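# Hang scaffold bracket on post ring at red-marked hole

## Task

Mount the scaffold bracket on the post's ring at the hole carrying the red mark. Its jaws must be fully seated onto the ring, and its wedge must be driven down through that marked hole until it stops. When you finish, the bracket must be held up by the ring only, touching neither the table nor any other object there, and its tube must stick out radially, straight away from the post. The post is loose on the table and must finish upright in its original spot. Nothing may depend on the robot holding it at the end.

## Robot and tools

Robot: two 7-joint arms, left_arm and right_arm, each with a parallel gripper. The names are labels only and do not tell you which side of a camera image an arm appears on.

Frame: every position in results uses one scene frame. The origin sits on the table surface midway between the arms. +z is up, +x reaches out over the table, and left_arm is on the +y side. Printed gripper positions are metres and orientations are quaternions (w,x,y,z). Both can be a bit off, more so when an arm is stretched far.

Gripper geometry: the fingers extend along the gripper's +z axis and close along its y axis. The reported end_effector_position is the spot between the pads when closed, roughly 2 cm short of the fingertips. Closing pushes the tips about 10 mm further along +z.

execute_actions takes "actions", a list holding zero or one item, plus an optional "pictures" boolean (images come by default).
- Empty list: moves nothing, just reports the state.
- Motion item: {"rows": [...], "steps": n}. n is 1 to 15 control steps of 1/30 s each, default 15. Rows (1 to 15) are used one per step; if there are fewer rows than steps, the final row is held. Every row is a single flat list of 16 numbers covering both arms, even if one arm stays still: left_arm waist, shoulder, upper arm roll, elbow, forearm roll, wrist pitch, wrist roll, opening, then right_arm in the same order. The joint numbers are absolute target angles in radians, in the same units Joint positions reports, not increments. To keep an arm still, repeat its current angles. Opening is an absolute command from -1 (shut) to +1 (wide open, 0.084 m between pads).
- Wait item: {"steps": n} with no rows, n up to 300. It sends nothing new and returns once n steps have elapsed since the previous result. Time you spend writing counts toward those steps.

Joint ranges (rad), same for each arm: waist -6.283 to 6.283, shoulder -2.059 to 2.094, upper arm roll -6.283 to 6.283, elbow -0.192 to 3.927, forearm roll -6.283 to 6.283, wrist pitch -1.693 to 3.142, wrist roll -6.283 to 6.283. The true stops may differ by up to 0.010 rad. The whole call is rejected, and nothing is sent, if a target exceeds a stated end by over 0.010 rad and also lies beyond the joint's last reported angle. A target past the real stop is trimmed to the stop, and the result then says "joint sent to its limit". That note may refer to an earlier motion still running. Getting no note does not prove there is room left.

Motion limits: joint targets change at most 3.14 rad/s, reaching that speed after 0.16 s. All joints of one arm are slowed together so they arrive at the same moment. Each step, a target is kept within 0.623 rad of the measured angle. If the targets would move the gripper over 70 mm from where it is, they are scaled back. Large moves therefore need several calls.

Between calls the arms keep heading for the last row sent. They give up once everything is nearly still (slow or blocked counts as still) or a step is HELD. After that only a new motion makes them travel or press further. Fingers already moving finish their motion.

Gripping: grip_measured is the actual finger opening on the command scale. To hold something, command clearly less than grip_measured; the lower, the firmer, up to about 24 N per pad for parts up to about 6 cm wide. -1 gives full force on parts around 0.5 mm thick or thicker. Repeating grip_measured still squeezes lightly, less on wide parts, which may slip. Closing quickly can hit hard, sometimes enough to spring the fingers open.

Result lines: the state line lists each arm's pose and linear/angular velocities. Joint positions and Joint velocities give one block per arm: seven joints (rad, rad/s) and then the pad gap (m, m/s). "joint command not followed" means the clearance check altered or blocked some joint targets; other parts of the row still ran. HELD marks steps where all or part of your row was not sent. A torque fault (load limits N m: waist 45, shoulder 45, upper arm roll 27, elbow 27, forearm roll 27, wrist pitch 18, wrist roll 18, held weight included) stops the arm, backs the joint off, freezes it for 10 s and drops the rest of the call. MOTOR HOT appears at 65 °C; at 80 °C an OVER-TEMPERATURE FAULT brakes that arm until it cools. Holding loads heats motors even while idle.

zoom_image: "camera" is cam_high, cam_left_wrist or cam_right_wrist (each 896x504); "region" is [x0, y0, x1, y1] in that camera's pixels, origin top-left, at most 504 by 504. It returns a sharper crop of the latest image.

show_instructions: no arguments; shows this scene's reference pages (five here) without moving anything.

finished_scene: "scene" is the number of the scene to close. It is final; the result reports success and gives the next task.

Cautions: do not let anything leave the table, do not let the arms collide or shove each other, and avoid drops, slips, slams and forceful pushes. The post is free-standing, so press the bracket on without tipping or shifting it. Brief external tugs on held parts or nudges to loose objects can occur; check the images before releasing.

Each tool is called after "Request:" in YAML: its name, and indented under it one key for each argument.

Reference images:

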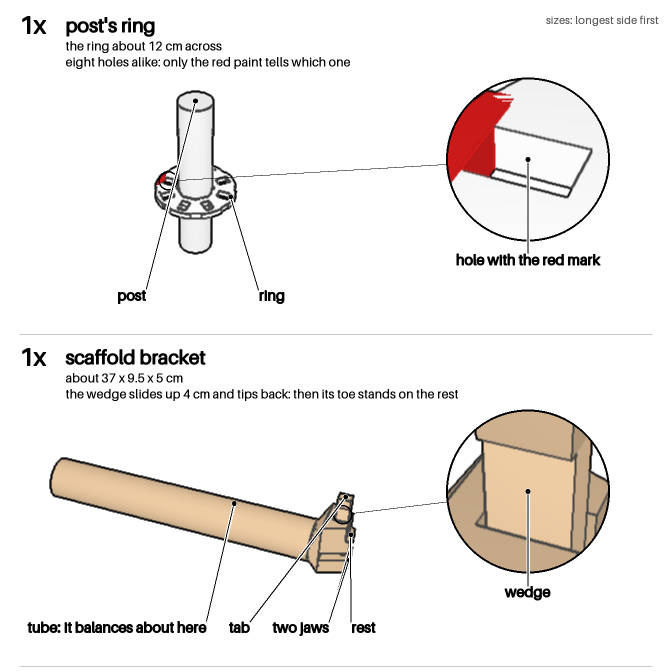

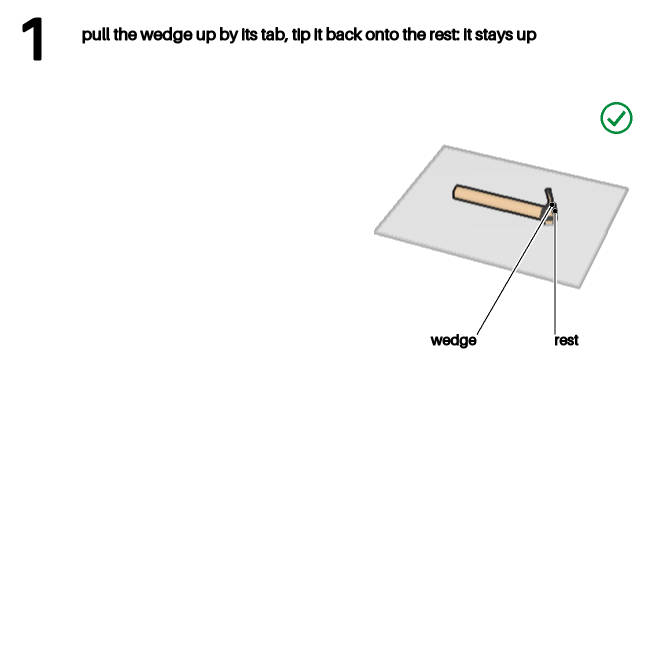

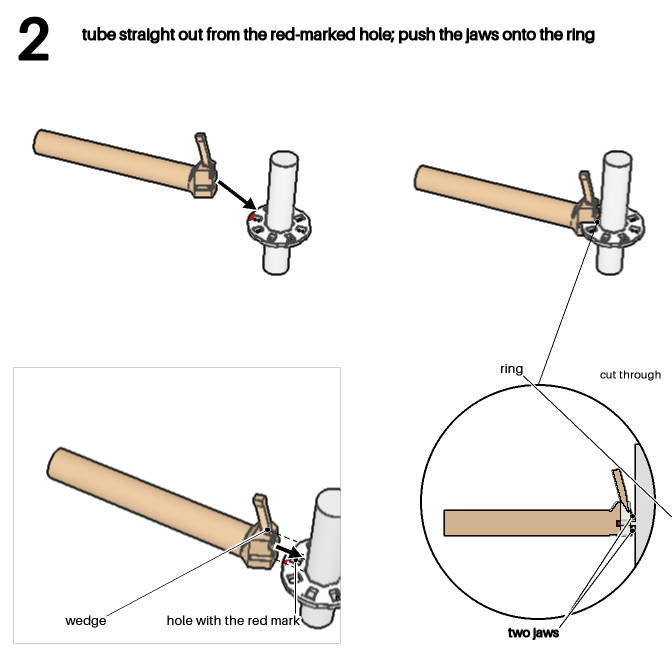

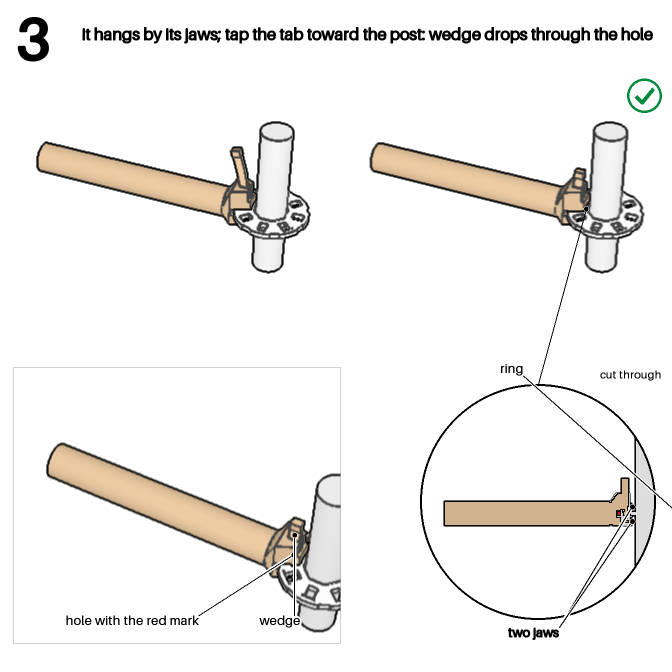

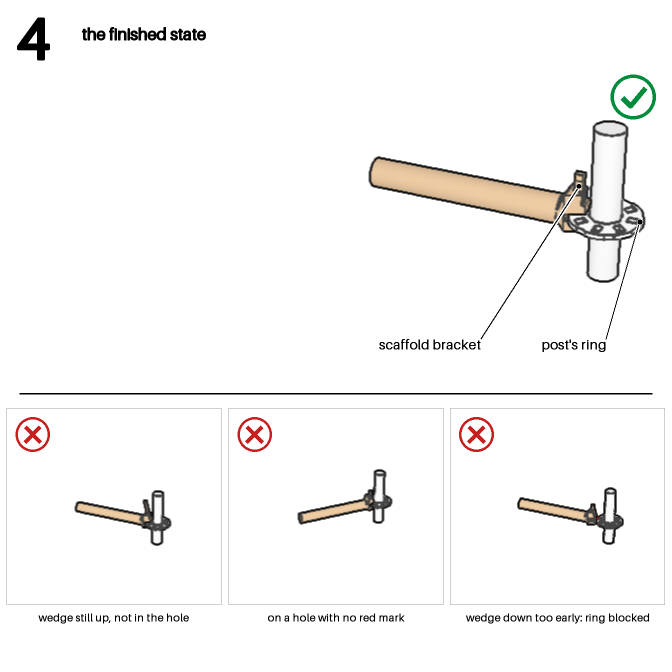

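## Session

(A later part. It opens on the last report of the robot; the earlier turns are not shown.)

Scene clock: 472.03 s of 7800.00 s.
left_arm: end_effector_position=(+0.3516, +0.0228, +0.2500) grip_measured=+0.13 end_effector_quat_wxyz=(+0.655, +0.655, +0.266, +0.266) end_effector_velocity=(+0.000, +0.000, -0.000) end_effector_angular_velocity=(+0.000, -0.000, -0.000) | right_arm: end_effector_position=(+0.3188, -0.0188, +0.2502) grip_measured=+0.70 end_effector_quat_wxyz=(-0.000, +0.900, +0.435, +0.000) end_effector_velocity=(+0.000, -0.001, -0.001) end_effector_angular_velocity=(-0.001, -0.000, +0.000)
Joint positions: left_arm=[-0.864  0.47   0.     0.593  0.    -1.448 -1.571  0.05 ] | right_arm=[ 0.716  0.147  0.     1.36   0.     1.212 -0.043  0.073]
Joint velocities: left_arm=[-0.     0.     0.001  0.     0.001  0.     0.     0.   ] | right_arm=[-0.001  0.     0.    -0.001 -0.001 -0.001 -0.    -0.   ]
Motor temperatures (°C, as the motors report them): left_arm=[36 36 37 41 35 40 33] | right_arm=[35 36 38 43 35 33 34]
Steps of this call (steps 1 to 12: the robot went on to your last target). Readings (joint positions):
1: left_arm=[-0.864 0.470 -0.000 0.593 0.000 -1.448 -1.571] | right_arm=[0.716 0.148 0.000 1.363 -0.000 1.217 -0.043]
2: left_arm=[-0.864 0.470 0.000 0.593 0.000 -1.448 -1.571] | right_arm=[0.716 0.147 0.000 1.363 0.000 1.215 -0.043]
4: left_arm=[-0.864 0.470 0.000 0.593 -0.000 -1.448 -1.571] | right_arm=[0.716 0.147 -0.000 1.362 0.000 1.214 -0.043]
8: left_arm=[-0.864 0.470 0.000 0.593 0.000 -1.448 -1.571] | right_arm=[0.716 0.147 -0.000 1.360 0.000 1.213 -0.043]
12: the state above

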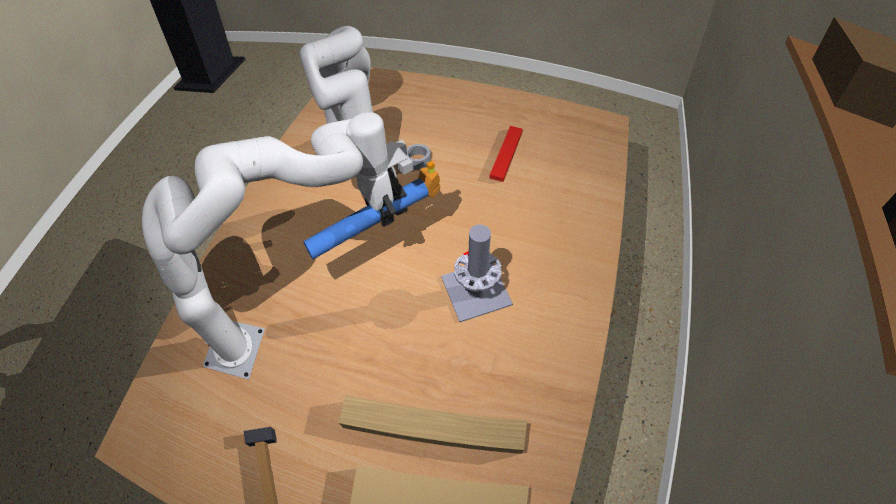

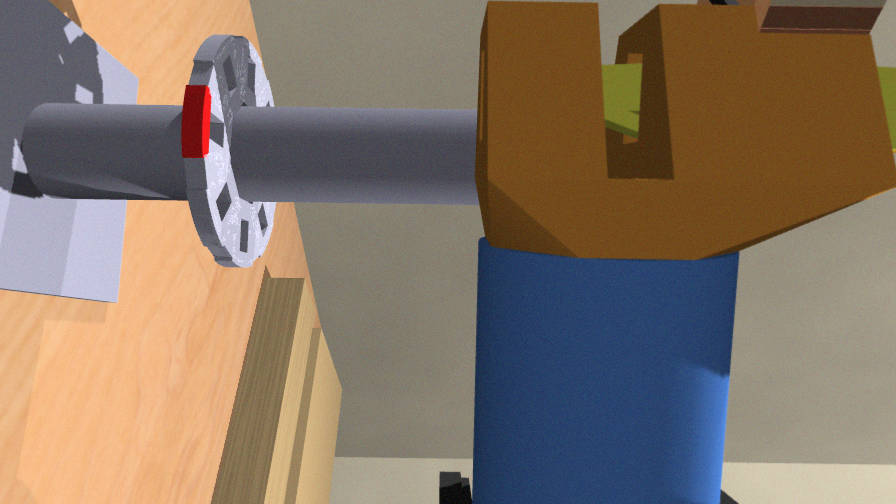

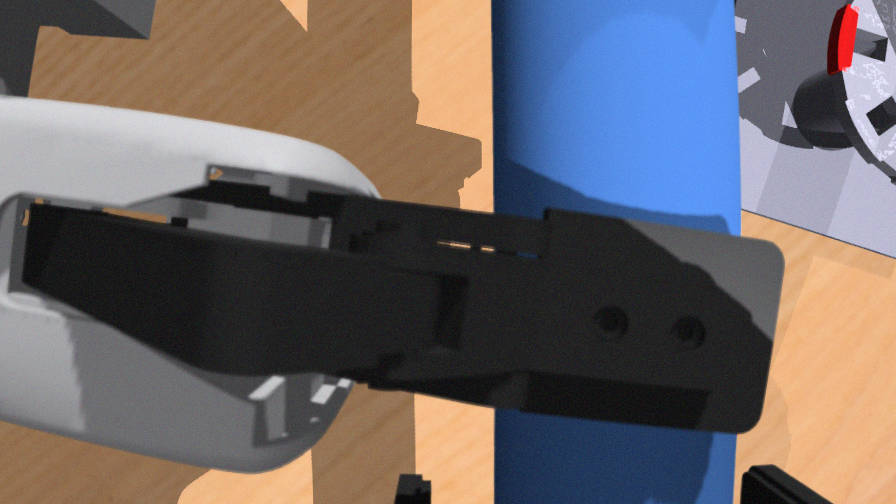

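Request:
execute_actions:
  actions:
    - {"rows": [[-0.8637,0.4702,0,0.5933,0,-1.4477,-1.5708,-1, 0.7117,0.1474,0,1.3598,0,1.2124,-0.047,0.6],[-0.8637,0.4702,0,0.5933,0,-1.4477,-1.5708,-1, 0.7117,0.1474,0,1.3598,0,1.2124,-0.047,0.5],[-0.8637,0.4702,0,0.5933,0,-1.4477,-1.5708,-1, 0.7117,0.1474,0,1.3598,0,1.2124,-0.047,0.4],[-0.8637,0.4702,0,0.5933,0,-1.4477,-1.5708,-1, 0.7117,0.1474,0,1.3598,0,1.2124,-0.047,0.3],[-0.8637,0.4702,0,0.5933,0,-1.4477,-1.5708,-1, 0.7117,0.1474,0,1.3598,0,1.2124,-0.047,0.25],[-0.8637,0.4702,0,0.5933,0,-1.4477,-1.5708,-1, 0.7117,0.1474,0,1.3598,0,1.2124,-0.047,0.2],[-0.8637,0.4702,0,0.5933,0,-1.4477,-1.5708,-1, 0.7117,0.1474,0,1.3598,0,1.2124,-0.047,0.2],[-0.8637,0.4702,0,0.5933,0,-1.4477,-1.5708,-1, 0.7117,0.1474,0,1.3598,0,1.2124,-0.047,0.15],[-0.8637,0.4702,0,0.5933,0,-1.4477,-1.5708,-1, 0.7117,0.1474,0,1.3598,0,1.2124,-0.047,0.1],[-0.8637,0.4702,0,0.5933,0,-1.4477,-1.5708,-1, 0.7117,0.1474,0,1.3598,0,1.2124,-0.047,0.05],[-0.8637,0.4702,0,0.5933,0,-1.4477,-1.5708,-1, 0.7117,0.1474,0,1.3598,0,1.2124,-0.047,0.0],[-0.8637,0.4702,0,0.5933,0,-1.4477,-1.5708,-1, 0.7117,0.1474,0,1.3598,0,1.2124,-0.047,-0.2],[-0.8637,0.4702,0,0.5933,0,-1.4477,-1.5708,-1, 0.7117,0.1474,0,1.3598,0,1.2124,-0.047,-0.5],[-0.8637,0.4702,0,0.5933,0,-1.4477,-1.5708,-1, 0.7117,0.1474,0,1.3598,0,1.2124,-0.047,-0.8],[-0.8637,0.4702,0,0.5933,0,-1.4477,-1.5708,-1, 0.7117,0.1474,0,1.3598,0,1.2124,-0.047,-1]], "steps": 15}
  pictures: false

Request:
execute_actions:
  actions:
    - {"steps": 10}
  pictures: false

Scene clock: 517.90 s of 7800.00 s.
left_arm: end_effector_position=(+0.3516, +0.0228, +0.2500) grip_measured=+0.13 end_effector_quat_wxyz=(+0.655, +0.655, +0.266, +0.266) end_effector_velocity=(+0.000, +0.000, -0.000) end_effector_angular_velocity=(+0.000, +0.000, +0.000) | right_arm: end_effector_position=(+0.3202, -0.0201, +0.2501) grip_measured=+0.13 end_effector_quat_wxyz=(-0.000, +0.900, +0.435, +0.000) end_effector_velocity=(+0.000, -0.000, -0.000) end_effector_angular_velocity=(-0.001, -0.001, +0.001)
Joint positions: left_arm=[-0.864  0.47   0.     0.593  0.    -1.448 -1.571  0.05 ] | right_arm=[ 0.712  0.147  0.     1.36  -0.     1.212 -0.047  0.05 ]
Joint velocities: left_arm=[ 0.    -0.    -0.001 -0.    -0.     0.     0.    -0.   ] | right_arm=[-0.     0.    -0.     0.    -0.001  0.    -0.001 -0.   ]
Motor temperatures (°C, as the motors report them): left_arm=[36 37 37 41 35 41 33] | right_arm=[35 36 38 44 35 33 34]
Steps of this call (steps 1 to 15: the robot went on to your last target; steps 16 to 90: nothing new was sent; then 42.37 s passed at rest; steps 91 to 105: all 15 steps of this action). Readings (joint positions):
91: left_arm=[-0.864 0.470 -0.000 0.593 -0.000 -1.448 -1.571] | right_arm=[0.716 0.147 0.000 1.360 0.000 1.212 -0.043]
92: left_arm=[-0.864 0.470 -0.000 0.593 0.000 -1.448 -1.571] | right_arm=[0.715 0.147 0.000 1.360 0.000 1.212 -0.044]
94: left_arm=[-0.864 0.470 -0.000 0.593 0.000 -1.448 -1.571] | right_arm=[0.713 0.147 0.000 1.360 0.000 1.212 -0.046]
98: left_arm=[-0.864 0.470 -0.000 0.593 -0.000 -1.448 -1.571] | right_arm=[0.712 0.147 -0.000 1.360 -0.000 1.212 -0.047]
105: the state above

Scene clock: 518.23 s of 7800.00 s.
left_arm: end_effector_position=(+0.3516, +0.0228, +0.2500) grip_measured=+0.13 end_effector_quat_wxyz=(+0.655, +0.655, +0.266, +0.266) end_effector_velocity=(-0.000, +0.000, -0.000) end_effector_angular_velocity=(+0.001, +0.000, +0.000) | right_arm: end_effector_position=(+0.3202, -0.0201, +0.2501) grip_measured=+0.13 end_effector_quat_wxyz=(-0.000, +0.900, +0.435, +0.000) end_effector_velocity=(-0.000, +0.000, -0.000) end_effector_angular_velocity=(-0.000, -0.000, +0.003)
Joint positions: left_arm=[-0.864  0.47   0.     0.593 -0.    -1.448 -1.571  0.05 ] | right_arm=[ 0.712  0.147  0.     1.36   0.     1.212 -0.047  0.05 ]
Joint velocities: left_arm=[ 0.001 -0.    -0.001 -0.001 -0.    -0.     0.001 -0.   ] | right_arm=[ 0.001  0.    -0.    -0.    -0.    -0.    -0.002  0.   ]
Motor temperatures (°C, as the motors report them): left_arm=[36 37 37 41 35 41 33] | right_arm=[35 36 38 44 35 33 34]
Steps of this call (steps 1 to 10: the robot went on to your last target). Readings (joint positions):
1: left_arm=[-0.864 0.470 0.000 0.593 0.000 -1.448 -1.571] | right_arm=[0.712 0.147 0.000 1.360 -0.000 1.212 -0.047]
2: left_arm=[-0.864 0.470 0.000 0.593 0.000 -1.448 -1.571] | right_arm=[0.712 0.147 0.000 1.360 -0.000 1.212 -0.047]
4: left_arm=[-0.864 0.470 0.000 0.593 -0.000 -1.448 -1.571] | right_arm=[0.712 0.147 0.000 1.360 0.000 1.212 -0.047]
8: left_arm=[-0.864 0.470 0.000 0.593 -0.000 -1.448 -1.571] | right_arm=[0.712 0.147 0.000 1.360 0.000 1.212 -0.047]
10: the state above

Right has it. Open left, retreat, then lower.

Request:
execute_actions:
  actions:
    - {"rows": [[-0.8637,0.4702,0,0.5933,0,-1.4477,-1.5708,0.0, 0.7117,0.1474,0,1.3598,0,1.2124,-0.047,-1],[-0.8637,0.4702,0,0.5933,0,-1.4477,-1.5708,0.15, 0.7117,0.1474,0,1.3598,0,1.2124,-0.047,-1],[-0.8637,0.4702,0,0.5933,0,-1.4477,-1.5708,0.25, 0.7117,0.1474,0,1.3598,0,1.2124,-0.047,-1],[-0.8637,0.4702,0,0.5933,0,-1.4477,-1.5708,0.35, 0.7117,0.1474,0,1.3598,0,1.2124,-0.047,-1],[-0.8637,0.4702,0,0.5933,0,-1.4477,-1.5708,0.5, 0.7117,0.1474,0,1.3598,0,1.2124,-0.047,-1]], "steps": 12}
  pictures: false

Request:
execute_actions:
  actions:
    - {"rows": [[-0.8637,0.4576,0,0.56,0,-1.4685,-1.5708,0.5, 0.7117,0.1474,0,1.3598,0,1.2124,-0.047,-1],[-0.8637,0.445,0,0.5266,0,-1.4892,-1.5708,0.5, 0.7117,0.1474,0,1.3598,0,1.2124,-0.047,-1],[-0.8637,0.4325,0,0.4932,0,-1.51,-1.5708,0.5, 0.7117,0.1474,0,1.3598,0,1.2124,-0.047,-1],[-0.8637,0.4199,0,0.4599,0,-1.5308,-1.5708,0.5, 0.7117,0.1474,0,1.3598,0,1.2124,-0.047,-1],[-0.8637,0.4097,0,0.428,0,-1.5525,-1.5708,0.5, 0.7117,0.1474,0,1.3598,0,1.2124,-0.047,-1],[-0.8637,0.3995,0,0.396,0,-1.5742,-1.5708,0.5, 0.7117,0.1474,0,1.3598,0,1.2124,-0.047,-1],[-0.8637,0.3892,0,0.364,0,-1.596,-1.5708,0.5, 0.7117,0.1474,0,1.3598,0,1.2124,-0.047,-1],[-0.8637,0.379,0,0.3321,0,-1.6177,-1.5708,0.5, 0.7117,0.1474,0,1.3598,0,1.2124,-0.047,-1]], "steps": 15}
  pictures: false

Request:
execute_actions:
  actions:
    - {"rows": [[-0.8637,0.379,0,0.3321,0,-1.6177,-1.5708,0.5, 0.7117,0.1508,0,1.3497,0,1.1988,-0.047,-1],[-0.8637,0.379,0,0.3321,0,-1.6177,-1.5708,0.5, 0.7117,0.1543,0,1.3395,0,1.1853,-0.047,-1],[-0.8637,0.379,0,0.3321,0,-1.6177,-1.5708,0.5, 0.7117,0.1594,0,1.3243,0,1.1649,-0.047,-1],[-0.8637,0.379,0,0.3321,0,-1.6177,-1.5708,0.5, 0.7117,0.1646,0,1.3092,0,1.1446,-0.047,-1],[-0.8637,0.379,0,0.3321,0,-1.6177,-1.5708,0.5, 0.7117,0.1703,0,1.2923,0,1.1219,-0.047,-1],[-0.8637,0.379,0,0.3321,0,-1.6177,-1.5708,0.5, 0.7117,0.1761,0,1.2754,0,1.0993,-0.047,-1],[-0.8637,0.379,0,0.3321,0,-1.6177,-1.5708,0.5, 0.7117,0.1818,0,1.2585,0,1.0767,-0.047,-1],[-0.8637,0.379,0,0.3321,0,-1.6177,-1.5708,0.5, 0.7117,0.1911,0,1.2458,0,1.0547,-0.047,-1],[-0.8637,0.379,0,0.3321,0,-1.6177,-1.5708,0.5, 0.7117,0.2004,0,1.233,0,1.0326,-0.047,-1],[-0.8637,0.379,0,0.3321,0,-1.6177,-1.5708,0.5, 0.7117,0.2097,0,1.2203,0,1.0106,-0.047,-1],[-0.8637,0.379,0,0.3321,0,-1.6177,-1.5708,0.5, 0.7117,0.219,0,1.2076,0,0.9886,-0.047,-1],[-0.8637,0.379,0,0.3321,0,-1.6177,-1.5708,0.5, 0.7117,0.2283,0,1.1948,0,0.9665,-0.047,-1],[-0.8637,0.379,0,0.3321,0,-1.6177,-1.5708,0.5, 0.7117,0.2376,0,1.1821,0,0.9445,-0.047,-1],[-0.8637,0.379,0,0.3321,0,-1.6177,-1.5708,0.5, 0.7117,0.2515,0,1.1738,0,0.9223,-0.047,-1],[-0.8637,0.379,0,0.3321,0,-1.6177,-1.5708,0.5, 0.7117,0.2654,0,1.1655,0,0.9001,-0.047,-1]], "steps": 15}
  pictures: false

Request:
execute_actions:
  actions:
    - {"rows": [[-0.8637,0.379,0,0.3321,0,-1.6177,-1.5708,0.5, 0.7117,0.2793,0,1.1571,0,0.8778,-0.047,-1],[-0.8637,0.379,0,0.3321,0,-1.6177,-1.5708,0.5, 0.7117,0.2932,0,1.1488,0,0.8556,-0.047,-1],[-0.8637,0.379,0,0.3321,0,-1.6177,-1.5708,0.5, 0.7117,0.3071,0,1.1405,0,0.8334,-0.047,-1],[-0.8637,0.379,0,0.3321,0,-1.6177,-1.5708,0.5, 0.7117,0.321,0,1.1322,0,0.8112,-0.047,-1],[-0.8637,0.379,0,0.3321,0,-1.6177,-1.5708,0.5, 0.7117,0.3349,0,1.1238,0,0.7889,-0.047,-1],[-0.8637,0.379,0,0.3321,0,-1.6177,-1.5708,0.5, 0.7117,0.3488,0,1.1155,0,0.7667,-0.047,-1],[-0.8637,0.379,0,0.3321,0,-1.6177,-1.5708,0.5, 0.7117,0.362,0,1.1127,0,0.7506,-0.047,-1],[-0.8637,0.379,0,0.3321,0,-1.6177,-1.5708,0.5, 0.7117,0.3752,0,1.1098,0,0.7346,-0.047,-1],[-0.8637,0.379,0,0.3321,0,-1.6177,-1.5708,0.5, 0.7117,0.3885,0,1.107,0,0.7185,-0.047,-1],[-0.8637,0.379,0,0.3321,0,-1.6177,-1.5708,0.5, 0.7117,0.4,0,1.1045,0,0.7045,-0.047,-1],[-0.8637,0.379,0,0.3321,0,-1.6177,-1.5708,0.5, 0.7117,0.41,0,1.1023,0,0.6923,-0.047,-1],[-0.8637,0.379,0,0.3321,0,-1.6177,-1.5708,0.5, 0.7117,0.418,0,1.1006,0,0.6826,-0.047,-1],[-0.8637,0.379,0,0.3321,0,-1.6177,-1.5708,0.5, 0.7117,0.424,0,1.0993,0,0.6753,-0.047,-1],[-0.8637,0.379,0,0.3321,0,-1.6177,-1.5708,0.5, 0.7117,0.4281,0,1.0984,0,0.6703,-0.047,-1]], "steps": 15}
  pictures: false

Request:
execute_actions:
  actions:
    - {"rows": [[-0.8637,0.379,0,0.3321,0,-1.6177,-1.5708,0.5, 0.7117,0.4281,0,1.0984,0,0.6703,-0.047,-1],[-0.8637,0.379,0,0.3321,0,-1.6177,-1.5708,0.5, 0.7117,0.4281,0,1.0984,0,0.6703,-0.047,-1],[-0.8637,0.379,0,0.3321,0,-1.6177,-1.5708,0.5, 0.7117,0.4281,0,1.0984,0,0.6703,-0.047,-1],[-0.8637,0.379,0,0.3321,0,-1.6177,-1.5708,0.5, 0.7117,0.4303,0,1.0982,0,0.668,-0.047,-1],[-0.8637,0.379,0,0.3321,0,-1.6177,-1.5708,0.5, 0.7117,0.4324,0,1.0981,0,0.6657,-0.047,-1],[-0.8637,0.379,0,0.3321,0,-1.6177,-1.5708,0.5, 0.7117,0.4346,0,1.0979,0,0.6633,-0.047,-1],[-0.8637,0.379,0,0.3321,0,-1.6177,-1.5708,0.5, 0.7117,0.4367,0,1.0977,0,0.661,-0.047,-1],[-0.8637,0.379,0,0.3321,0,-1.6177,-1.5708,0.5, 0.7117,0.4389,0,1.0976,0,0.6587,-0.047,-1],[-0.8637,0.379,0,0.3321,0,-1.6177,-1.5708,0.5, 0.7117,0.441,0,1.0974,0,0.6564,-0.047,-1],[-0.8637,0.379,0,0.3321,0,-1.6177,-1.5708,0.5, 0.7117,0.4432,0,1.0972,0,0.654,-0.047,-1],[-0.8637,0.379,0,0.3321,0,-1.6177,-1.5708,0.5, 0.7117,0.4454,0,1.0971,0,0.6517,-0.047,-1],[-0.8637,0.379,0,0.3321,0,-1.6177,-1.5708,0.5, 0.7117,0.4475,0,1.0969,0,0.6494,-0.047,-1],[-0.8637,0.379,0,0.3321,0,-1.6177,-1.5708,0.5, 0.7117,0.4497,0,1.0968,0,0.6471,-0.047,-1]], "steps": 15}

Scene clock: 584.47 s of 7800.00 s.
left_arm: end_effector_position=(+0.3515, +0.0221, +0.2524) grip_measured=+0.50 end_effector_quat_wxyz=(+0.657, +0.653, +0.265, +0.266) end_effector_velocity=(+0.003, +0.007, -0.010) end_effector_angular_velocity=(+0.022, +0.014, +0.015) | right_arm: end_effector_position=(+0.3194, -0.0203, +0.2483) grip_measured=+0.13 end_effector_quat_wxyz=(+0.001, +0.900, +0.436, -0.002) end_effector_velocity=(+0.009, -0.007, +0.006) end_effector_angular_velocity=(+0.004, -0.009, -0.023)
Joint positions: left_arm=[-0.864  0.468 -0.001  0.596  0.    -1.45  -1.571  0.065] | right_arm=[ 0.712  0.149  0.001  1.358  0.     1.213 -0.047  0.05 ]
Joint velocities: left_arm=[ 0.004  0.006  0.008 -0.012 -0.004  0.008  0.002 -0.   ] | right_arm=[-0.007 -0.008 -0.013  0.004 -0.002  0.003  0.004  0.   ]
Motor temperatures (°C, as the motors report them): left_arm=[36 37 37 41 35 41 33] | right_arm=[35 36 38 44 35 33 34]
Steps of this call (steps 1 to 15: the robot went on to your last target; steps 16 to 90: nothing new was sent; then 62.83 s passed at rest; steps 91 to 102: all 12 steps of this action). Readings (joint positions):
91: left_arm=[-0.864 0.470 0.000 0.593 -0.000 -1.448 -1.571] | right_arm=[0.712 0.147 0.000 1.360 0.000 1.212 -0.047]
92: left_arm=[-0.864 0.470 0.000 0.593 -0.000 -1.448 -1.571] | right_arm=[0.712 0.147 0.000 1.360 0.000 1.212 -0.047]
94: left_arm=[-0.864 0.469 -0.000 0.595 0.000 -1.449 -1.571] | right_arm=[0.712 0.148 0.000 1.359 0.000 1.212 -0.047]
98: left_arm=[-0.864 0.468 -0.001 0.596 0.001 -1.450 -1.571] | right_arm=[0.713 0.150 0.002 1.357 0.000 1.213 -0.047]
102: the state above

Scene clock: 584.97 s of 7800.00 s.
left_arm: end_effector_position=(+0.2978, +0.0784, +0.2504) grip_measured=+0.49 end_effector_quat_wxyz=(+0.656, +0.655, +0.266, +0.266) end_effector_velocity=(-0.017, +0.016, +0.004) end_effector_angular_velocity=(-0.008, -0.007, -0.003) | right_arm: end_effector_position=(+0.3204, -0.0202, +0.2498) grip_measured=+0.13 end_effector_quat_wxyz=(+0.000, +0.900, +0.435, -0.000) end_effector_velocity=(-0.009, +0.007, +0.010) end_effector_angular_velocity=(-0.009, +0.013, +0.022)
Joint positions: left_arm=[-0.864  0.381  0.     0.34  -0.    -1.613 -1.571  0.065] | right_arm=[ 0.712  0.148 -0.     1.36  -0.     1.212 -0.047  0.05 ]
Joint velocities: left_arm=[-0.001 -0.025 -0.001 -0.071  0.001 -0.056 -0.    -0.   ] | right_arm=[ 0.007  0.005  0.013  0.038  0.002  0.048 -0.002 -0.001]
Motor temperatures (°C, as the motors report them): left_arm=[36 37 37 41 35 41 33] | right_arm=[35 36 38 44 35 33 34]
Steps of this call (steps 1 to 15: all 15 steps of this action). Readings (joint positions):
1: left_arm=[-0.864 0.469 -0.000 0.595 0.000 -1.450 -1.571] | right_arm=[0.712 0.149 0.000 1.358 0.000 1.213 -0.047]
2: left_arm=[-0.864 0.467 -0.000 0.591 0.000 -1.452 -1.571] | right_arm=[0.712 0.149 -0.000 1.358 0.000 1.213 -0.047]
4: left_arm=[-0.863 0.456 0.001 0.560 -0.000 -1.471 -1.571] | right_arm=[0.712 0.148 0.000 1.359 0.000 1.213 -0.047]
8: left_arm=[-0.863 0.416 0.001 0.449 -0.000 -1.542 -1.571] | right_arm=[0.711 0.149 -0.001 1.358 -0.001 1.214 -0.047]
15: the state above

Scene clock: 585.47 s of 7800.00 s.
left_arm: end_effector_position=(+0.2959, +0.0801, +0.2501) grip_measured=+0.49 end_effector_quat_wxyz=(+0.655, +0.655, +0.266, +0.266) end_effector_velocity=(-0.000, +0.000, -0.000) end_effector_angular_velocity=(+0.000, +0.001, -0.001) | right_arm: end_effector_position=(+0.3205, -0.0198, +0.1616) grip_measured=+0.13 end_effector_quat_wxyz=(+0.000, +0.900, +0.435, -0.001) end_effector_velocity=(+0.005, +0.007, -0.236) end_effector_angular_velocity=(+0.023, -0.020, -0.000)
Joint positions: left_arm=[-0.864  0.379  0.     0.332 -0.    -1.618 -1.571  0.065] | right_arm=[ 0.712  0.226  0.     1.202 -0.     0.979 -0.047  0.05 ]
Joint velocities: left_arm=[ 0.    -0.    -0.    -0.001  0.    -0.     0.     0.   ] | right_arm=[ 0.001  0.294 -0.    -0.33  -0.    -0.654  0.     0.   ]
Motor temperatures (°C, as the motors report them): left_arm=[36 37 37 41 35 41 33] | right_arm=[35 36 38 44 35 33 34]
Steps of this call (steps 1 to 15: all 15 steps of this action). Readings (joint positions):
1: left_arm=[-0.864 0.380 0.000 0.338 -0.000 -1.614 -1.571] | right_arm=[0.712 0.148 0.000 1.358 -0.000 1.215 -0.047]
2: left_arm=[-0.864 0.380 0.000 0.337 -0.000 -1.615 -1.571] | right_arm=[0.712 0.149 0.000 1.354 -0.000 1.212 -0.047]
4: left_arm=[-0.864 0.380 0.000 0.335 -0.000 -1.616 -1.571] | right_arm=[0.712 0.152 0.000 1.346 -0.000 1.193 -0.047]
8: left_arm=[-0.864 0.379 0.000 0.333 -0.000 -1.617 -1.571] | right_arm=[0.712 0.167 -0.000 1.299 -0.000 1.126 -0.047]
15: the state above

Scene clock: 585.97 s of 7800.00 s.
left_arm: end_effector_position=(+0.2959, +0.0802, +0.2500) grip_measured=+0.49 end_effector_quat_wxyz=(+0.655, +0.655, +0.266, +0.266) end_effector_velocity=(-0.000, -0.000, -0.000) end_effector_angular_velocity=(-0.001, +0.001, -0.000) | right_arm: end_effector_position=(+0.3200, -0.0204, +0.0478) grip_measured=+0.13 end_effector_quat_wxyz=(+0.001, +0.900, +0.435, -0.001) end_effector_velocity=(+0.001, +0.002, -0.101) end_effector_angular_velocity=(+0.014, -0.012, -0.000)
Joint positions: left_arm=[-0.864  0.379  0.     0.332 -0.    -1.618 -1.571  0.065] | right_arm=[ 0.712  0.412  0.     1.102  0.     0.692 -0.047  0.05 ]
Joint velocities: left_arm=[-0.    -0.    -0.    -0.     0.    -0.    -0.001  0.   ] | right_arm=[ 0.001  0.204 -0.    -0.042 -0.    -0.265  0.001 -0.   ]
Motor temperatures (°C, as the motors report them): left_arm=[36 37 37 41 35 41 33] | right_arm=[35 36 38 44 35 33 34]
Steps of this call (steps 1 to 15: all 15 steps of this action). Readings (joint positions):
1: left_arm=[-0.864 0.379 0.000 0.332 -0.000 -1.618 -1.571] | right_arm=[0.712 0.236 0.000 1.192 0.000 0.957 -0.047]
2: left_arm=[-0.864 0.379 0.000 0.332 -0.000 -1.618 -1.571] | right_arm=[0.712 0.246 -0.000 1.183 -0.000 0.937 -0.047]
4: left_arm=[-0.864 0.379 0.000 0.332 -0.000 -1.618 -1.571] | right_arm=[0.712 0.268 -0.000 1.169 0.000 0.889 -0.047]
8: left_arm=[-0.864 0.379 0.000 0.332 0.000 -1.618 -1.571] | right_arm=[0.712 0.327 -0.000 1.131 0.000 0.801 -0.047]
15: the state above

Scene clock: 586.47 s of 7800.00 s.
left_arm: end_effector_position=(+0.2959, +0.0802, +0.2500) grip_measured=+0.49 end_effector_quat_wxyz=(+0.655, +0.655, +0.266, +0.266) end_effector_velocity=(-0.000, -0.000, +0.000) end_effector_angular_velocity=(-0.000, -0.000, -0.001) | right_arm: end_effector_position=(+0.3231, -0.0168, +0.0373) grip_measured=+0.13 end_effector_quat_wxyz=(-0.002, +0.900, +0.435, +0.006) end_effector_velocity=(+0.003, +0.004, -0.021) end_effector_angular_velocity=(+0.010, -0.009, -0.001)
Joint positions: left_arm=[-0.864  0.379 -0.     0.332 -0.    -1.618 -1.571  0.065] | right_arm=[ 0.712  0.439  0.     1.102 -0.     0.651 -0.047  0.05 ]
Joint velocities: left_arm=[-0.001  0.    -0.     0.    -0.    -0.     0.    -0.   ] | right_arm=[-0.     0.051  0.     0.003 -0.    -0.062  0.001  0.   ]
Motor temperatures (°C, as the motors report them): left_arm=[36 37 37 41 35 41 33] | right_arm=[35 36 38 44 35 33 34]
Steps of this call (steps 1 to 15: all 15 steps of this action). Readings (joint positions):
1: left_arm=[-0.864 0.379 0.000 0.332 -0.000 -1.618 -1.571] | right_arm=[0.712 0.418 0.000 1.101 0.000 0.685 -0.047]
2: left_arm=[-0.864 0.379 0.000 0.332 -0.000 -1.618 -1.571] | right_arm=[0.712 0.422 0.000 1.100 0.000 0.681 -0.047]
4: left_arm=[-0.864 0.379 0.000 0.332 0.000 -1.618 -1.571] | right_arm=[0.712 0.425 0.000 1.099 0.000 0.675 -0.047]
8: left_arm=[-0.864 0.379 0.000 0.332 0.000 -1.618 -1.571] | right_arm=[0.712 0.431 0.000 1.100 0.000 0.666 -0.047]
15: the state above

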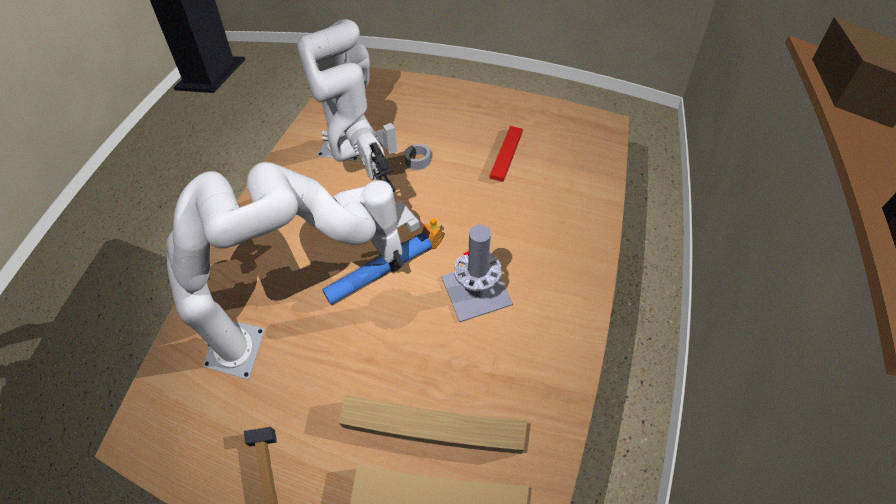

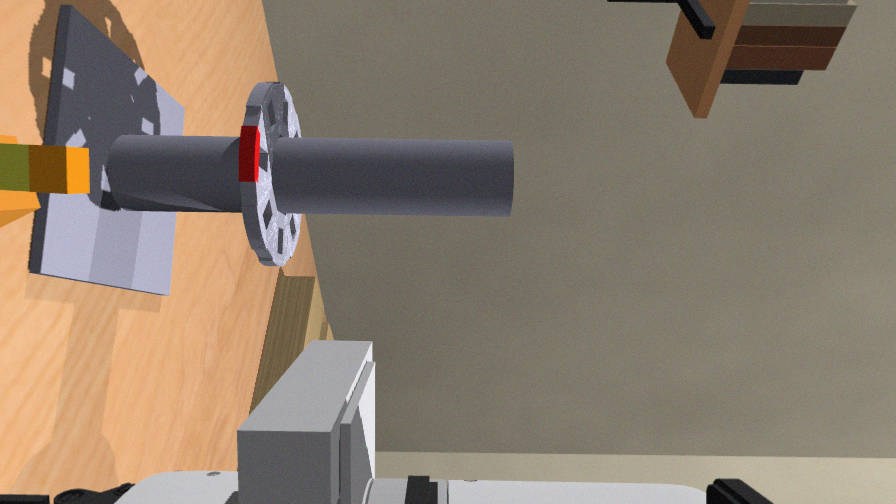

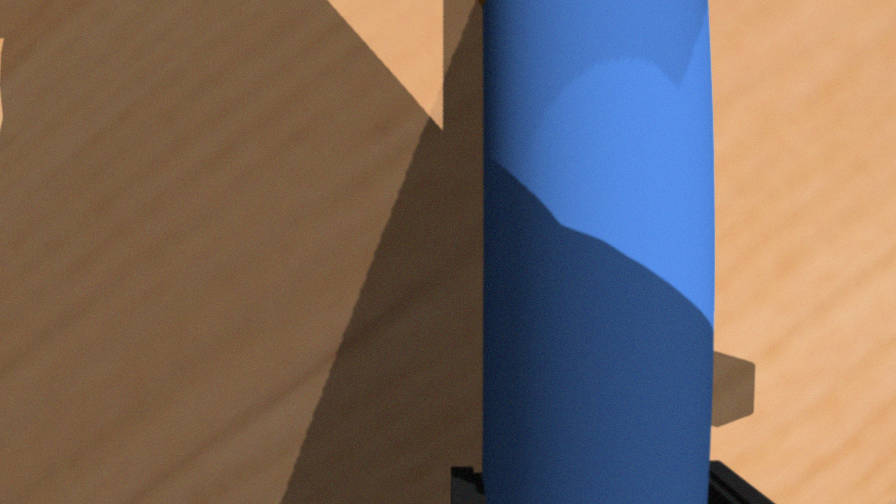

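Request:
execute_actions:
  actions: []

Scene clock: 592.40 s of 7800.00 s.
left_arm: end_effector_position=(+0.2959, +0.0802, +0.2500) grip_measured=+0.49 end_effector_quat_wxyz=(+0.655, +0.655, +0.266, +0.266) end_effector_velocity=(+0.000, +0.000, -0.000) end_effector_angular_velocity=(-0.000, +0.000, +0.000) | right_arm: end_effector_position=(+0.3226, -0.0175, +0.0330) grip_measured=+0.13 end_effector_quat_wxyz=(-0.002, +0.900, +0.435, +0.004) end_effector_velocity=(-0.000, -0.000, -0.000) end_effector_angular_velocity=(-0.001, +0.001, -0.000)
Joint positions: left_arm=[-0.864  0.379 -0.     0.332  0.    -1.618 -1.571  0.065] | right_arm=[ 0.712  0.448  0.     1.103  0.     0.647 -0.047  0.05 ]
Joint velocities: left_arm=[ 0.  0. -0. -0.  0. -0. -0. -0.] | right_arm=[ 0.001  0.001 -0.    -0.    -0.     0.     0.001 -0.   ]
Motor temperatures (°C, as the motors report them): left_arm=[36 36 37 40 35 40 33] | right_arm=[35 36 38 43 35 33 34]
Steps of this call (steps 1 to 15: the robot went on to your last target; steps 16 to 90: nothing new was sent; then 2.93 s passed at rest). Readings (joint positions):
1: left_arm=[-0.864 0.379 -0.000 0.332 -0.000 -1.618 -1.571] | right_arm=[0.712 0.441 0.000 1.103 -0.000 0.649 -0.047]
2: left_arm=[-0.864 0.379 -0.000 0.332 0.000 -1.618 -1.571] | right_arm=[0.712 0.442 0.000 1.103 -0.000 0.648 -0.047]
4: left_arm=[-0.864 0.379 0.000 0.332 -0.000 -1.618 -1.571] | right_arm=[0.712 0.444 0.000 1.102 -0.000 0.646 -0.047]
8: left_arm=[-0.864 0.379 -0.000 0.332 0.000 -1.618 -1.571] | right_arm=[0.712 0.446 0.000 1.102 -0.000 0.644 -0.047]
90: the state above
All arms were judged still, so your last target was given up. Only a new action makes them travel on or press farther. Fingers that are still opening or closing keep moving.

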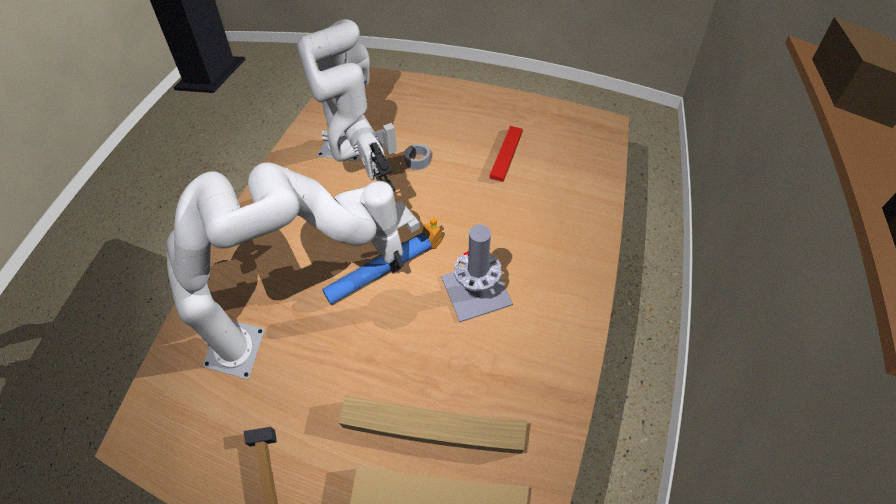

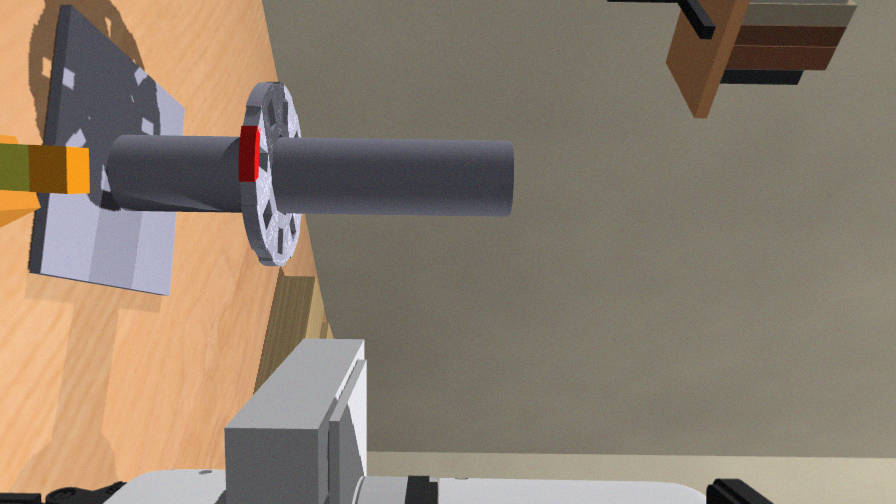

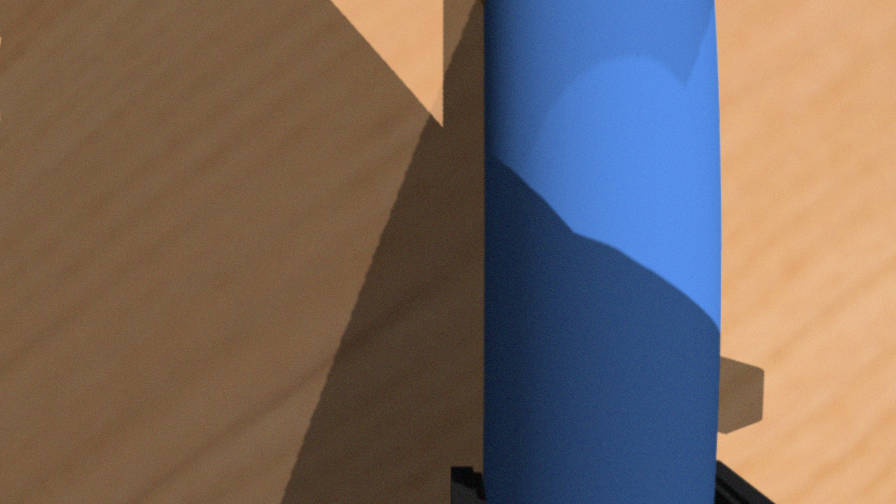

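Request:
execute_actions:
  actions:
    - {"rows": [[-0.8637,0.379,0,0.3321,0,-1.6177,-1.5708,0.5, 0.7117,0.445,0,1.0975,0,0.6525,-0.047,0.1],[-0.8637,0.379,0,0.3321,0,-1.6177,-1.5708,0.5, 0.7117,0.445,0,1.0975,0,0.6525,-0.047,0.2],[-0.8637,0.379,0,0.3321,0,-1.6177,-1.5708,0.5, 0.7117,0.445,0,1.0975,0,0.6525,-0.047,0.3],[-0.8637,0.379,0,0.3321,0,-1.6177,-1.5708,0.5, 0.7117,0.445,0,1.0975,0,0.6525,-0.047,0.5],[-0.8637,0.379,0,0.3321,0,-1.6177,-1.5708,0.5, 0.7117,0.445,0,1.0975,0,0.6525,-0.047,0.7]], "steps": 12}
  pictures: false

Request:
execute_actions:
  actions:
    - {"rows": [[-0.8637,0.379,0,0.3321,0,-1.6177,-1.5708,0.5, 0.7117,0.3488,0,1.1155,0,0.7667,-0.047,0.7],[-0.8637,0.379,0,0.3321,0,-1.6177,-1.5708,0.5, 0.7117,0.3488,0,1.1155,0,0.7667,-0.047,0.7],[-0.8637,0.379,0,0.3321,0,-1.6177,-1.5708,0.5, 0.7117,0.3488,0,1.1155,0,0.7667,-0.047,0.7],[-0.8637,0.379,0,0.3321,0,-1.6177,-1.5708,0.5, 0.7117,0.3488,0,1.1155,0,0.7667,-0.047,0.7],[-0.8637,0.379,0,0.3321,0,-1.6177,-1.5708,0.5, 0.7117,0.3488,0,1.1155,0,0.7667,-0.047,0.7],[-0.8637,0.379,0,0.3321,0,-1.6177,-1.5708,0.5, 0.7117,0.2376,0,1.1821,0,0.9445,-0.047,0.7]], "steps": 15}

Scene clock: 632.43 s of 7800.00 s.
left_arm: end_effector_position=(+0.2959, +0.0802, +0.2500) grip_measured=+0.49 end_effector_quat_wxyz=(+0.655, +0.655, +0.266, +0.266) end_effector_velocity=(-0.000, +0.000, -0.001) end_effector_angular_velocity=(+0.001, +0.001, -0.000) | right_arm: end_effector_position=(+0.3194, -0.0212, +0.0306) grip_measured=+0.70 end_effector_quat_wxyz=(+0.001, +0.900, +0.435, -0.002) end_effector_velocity=(+0.007, +0.008, +0.012) end_effector_angular_velocity=(+0.026, -0.023, +0.002)
Joint positions: left_arm=[-0.864  0.379  0.     0.332  0.    -1.618 -1.571  0.065] | right_arm=[ 0.712  0.447 -0.     1.096  0.     0.654 -0.047  0.073]
Joint velocities: left_arm=[ 0.001  0.    -0.001 -0.002 -0.     0.     0.    -0.   ] | right_arm=[ 0.    -0.014  0.     0.011  0.    -0.009 -0.002 -0.   ]
Motor temperatures (°C, as the motors report them): left_arm=[36 36 37 39 35 39 33] | right_arm=[35 36 38 40 35 33 34]
Steps of this call (steps 1 to 90: nothing new was sent; then 36.63 s passed at rest; steps 91 to 102: all 12 steps of this action). Readings (joint positions):
91: left_arm=[-0.864 0.379 0.000 0.332 0.000 -1.618 -1.571] | right_arm=[0.712 0.448 0.000 1.103 -0.000 0.647 -0.047]
92: left_arm=[-0.864 0.379 -0.000 0.332 -0.000 -1.618 -1.571] | right_arm=[0.712 0.448 -0.000 1.102 -0.000 0.650 -0.047]
94: left_arm=[-0.864 0.379 -0.000 0.332 0.000 -1.618 -1.571] | right_arm=[0.712 0.454 -0.000 1.089 -0.000 0.657 -0.047]
98: left_arm=[-0.864 0.379 -0.000 0.332 -0.000 -1.618 -1.571] | right_arm=[0.712 0.452 -0.000 1.091 -0.000 0.656 -0.047]
102: the state above

Scene clock: 632.93 s of 7800.00 s.
left_arm: end_effector_position=(+0.2959, +0.0802, +0.2500) grip_measured=+0.49 end_effector_quat_wxyz=(+0.655, +0.655, +0.266, +0.266) end_effector_velocity=(+0.000, -0.000, +0.000) end_effector_angular_velocity=(-0.001, -0.001, +0.000) | right_arm: end_effector_position=(+0.3225, -0.0177, +0.1486) grip_measured=+0.70 end_effector_quat_wxyz=(-0.002, +0.900, +0.435, +0.005) end_effector_velocity=(-0.030, -0.034, +0.008) end_effector_angular_velocity=(-0.111, +0.096, +0.002)
Joint positions: left_arm=[-0.864  0.379 -0.     0.332  0.    -1.618 -1.571  0.065] | right_arm=[ 0.712  0.242 -0.     1.181  0.     0.928 -0.047  0.073]
Joint velocities: left_arm=[ 0.001 -0.    -0.     0.001 -0.    -0.     0.    -0.   ] | right_arm=[-0.001 -0.052  0.001 -0.011 -0.001  0.188 -0.002 -0.   ]
Motor temperatures (°C, as the motors report them): left_arm=[36 36 37 39 35 39 33] | right_arm=[35 36 38 40 35 33 34]
Steps of this call (steps 1 to 15: all 15 steps of this action). Readings (joint positions):
1: left_arm=[-0.864 0.379 0.000 0.332 0.000 -1.618 -1.571] | right_arm=[0.712 0.447 -0.000 1.096 0.000 0.654 -0.047]
2: left_arm=[-0.864 0.379 -0.000 0.332 0.000 -1.618 -1.571] | right_arm=[0.712 0.444 -0.000 1.097 0.000 0.658 -0.047]
4: left_arm=[-0.864 0.379 0.000 0.332 -0.000 -1.618 -1.571] | right_arm=[0.712 0.416 0.000 1.098 -0.000 0.697 -0.047]
8: left_arm=[-0.864 0.379 0.000 0.332 0.000 -1.618 -1.571] | right_arm=[0.712 0.348 -0.000 1.123 0.000 0.771 -0.047]
15: the state above

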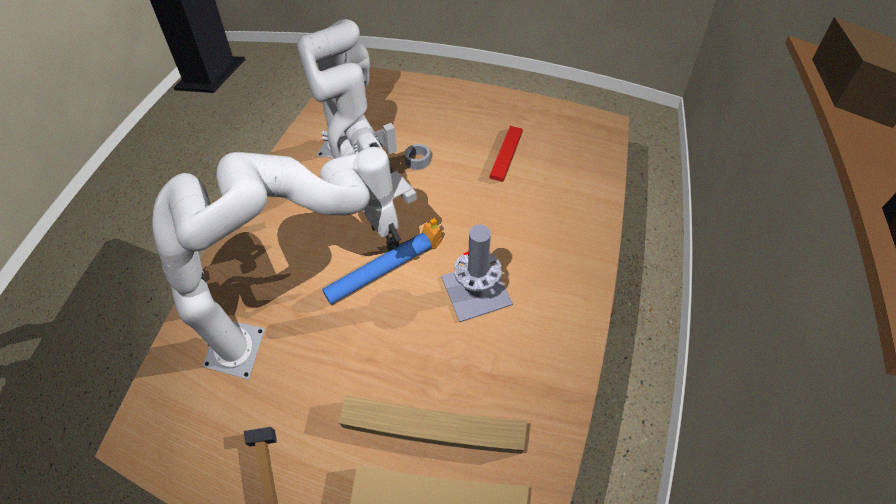

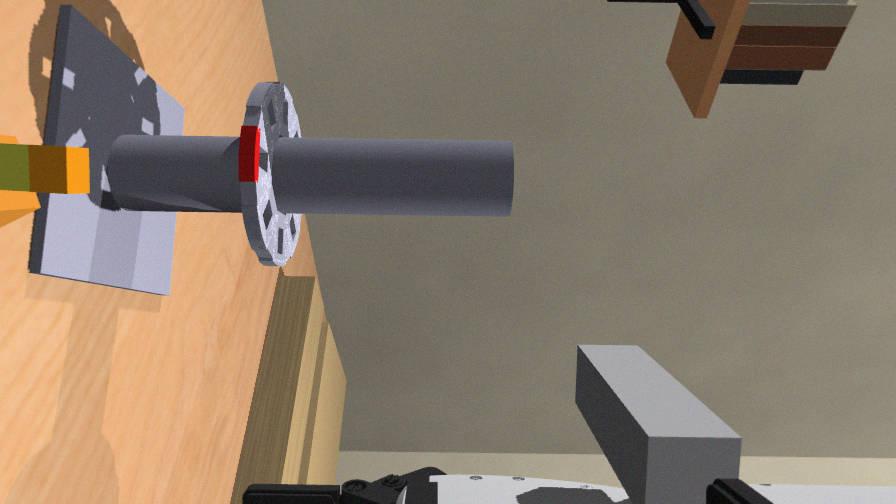

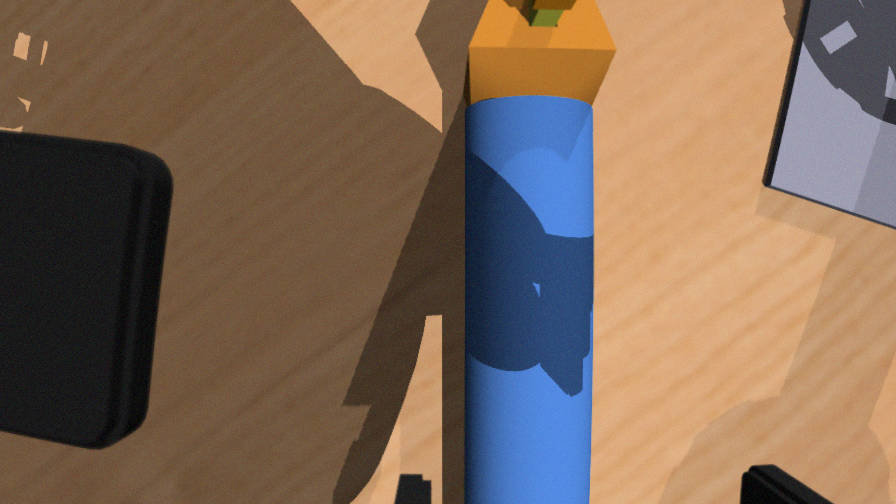

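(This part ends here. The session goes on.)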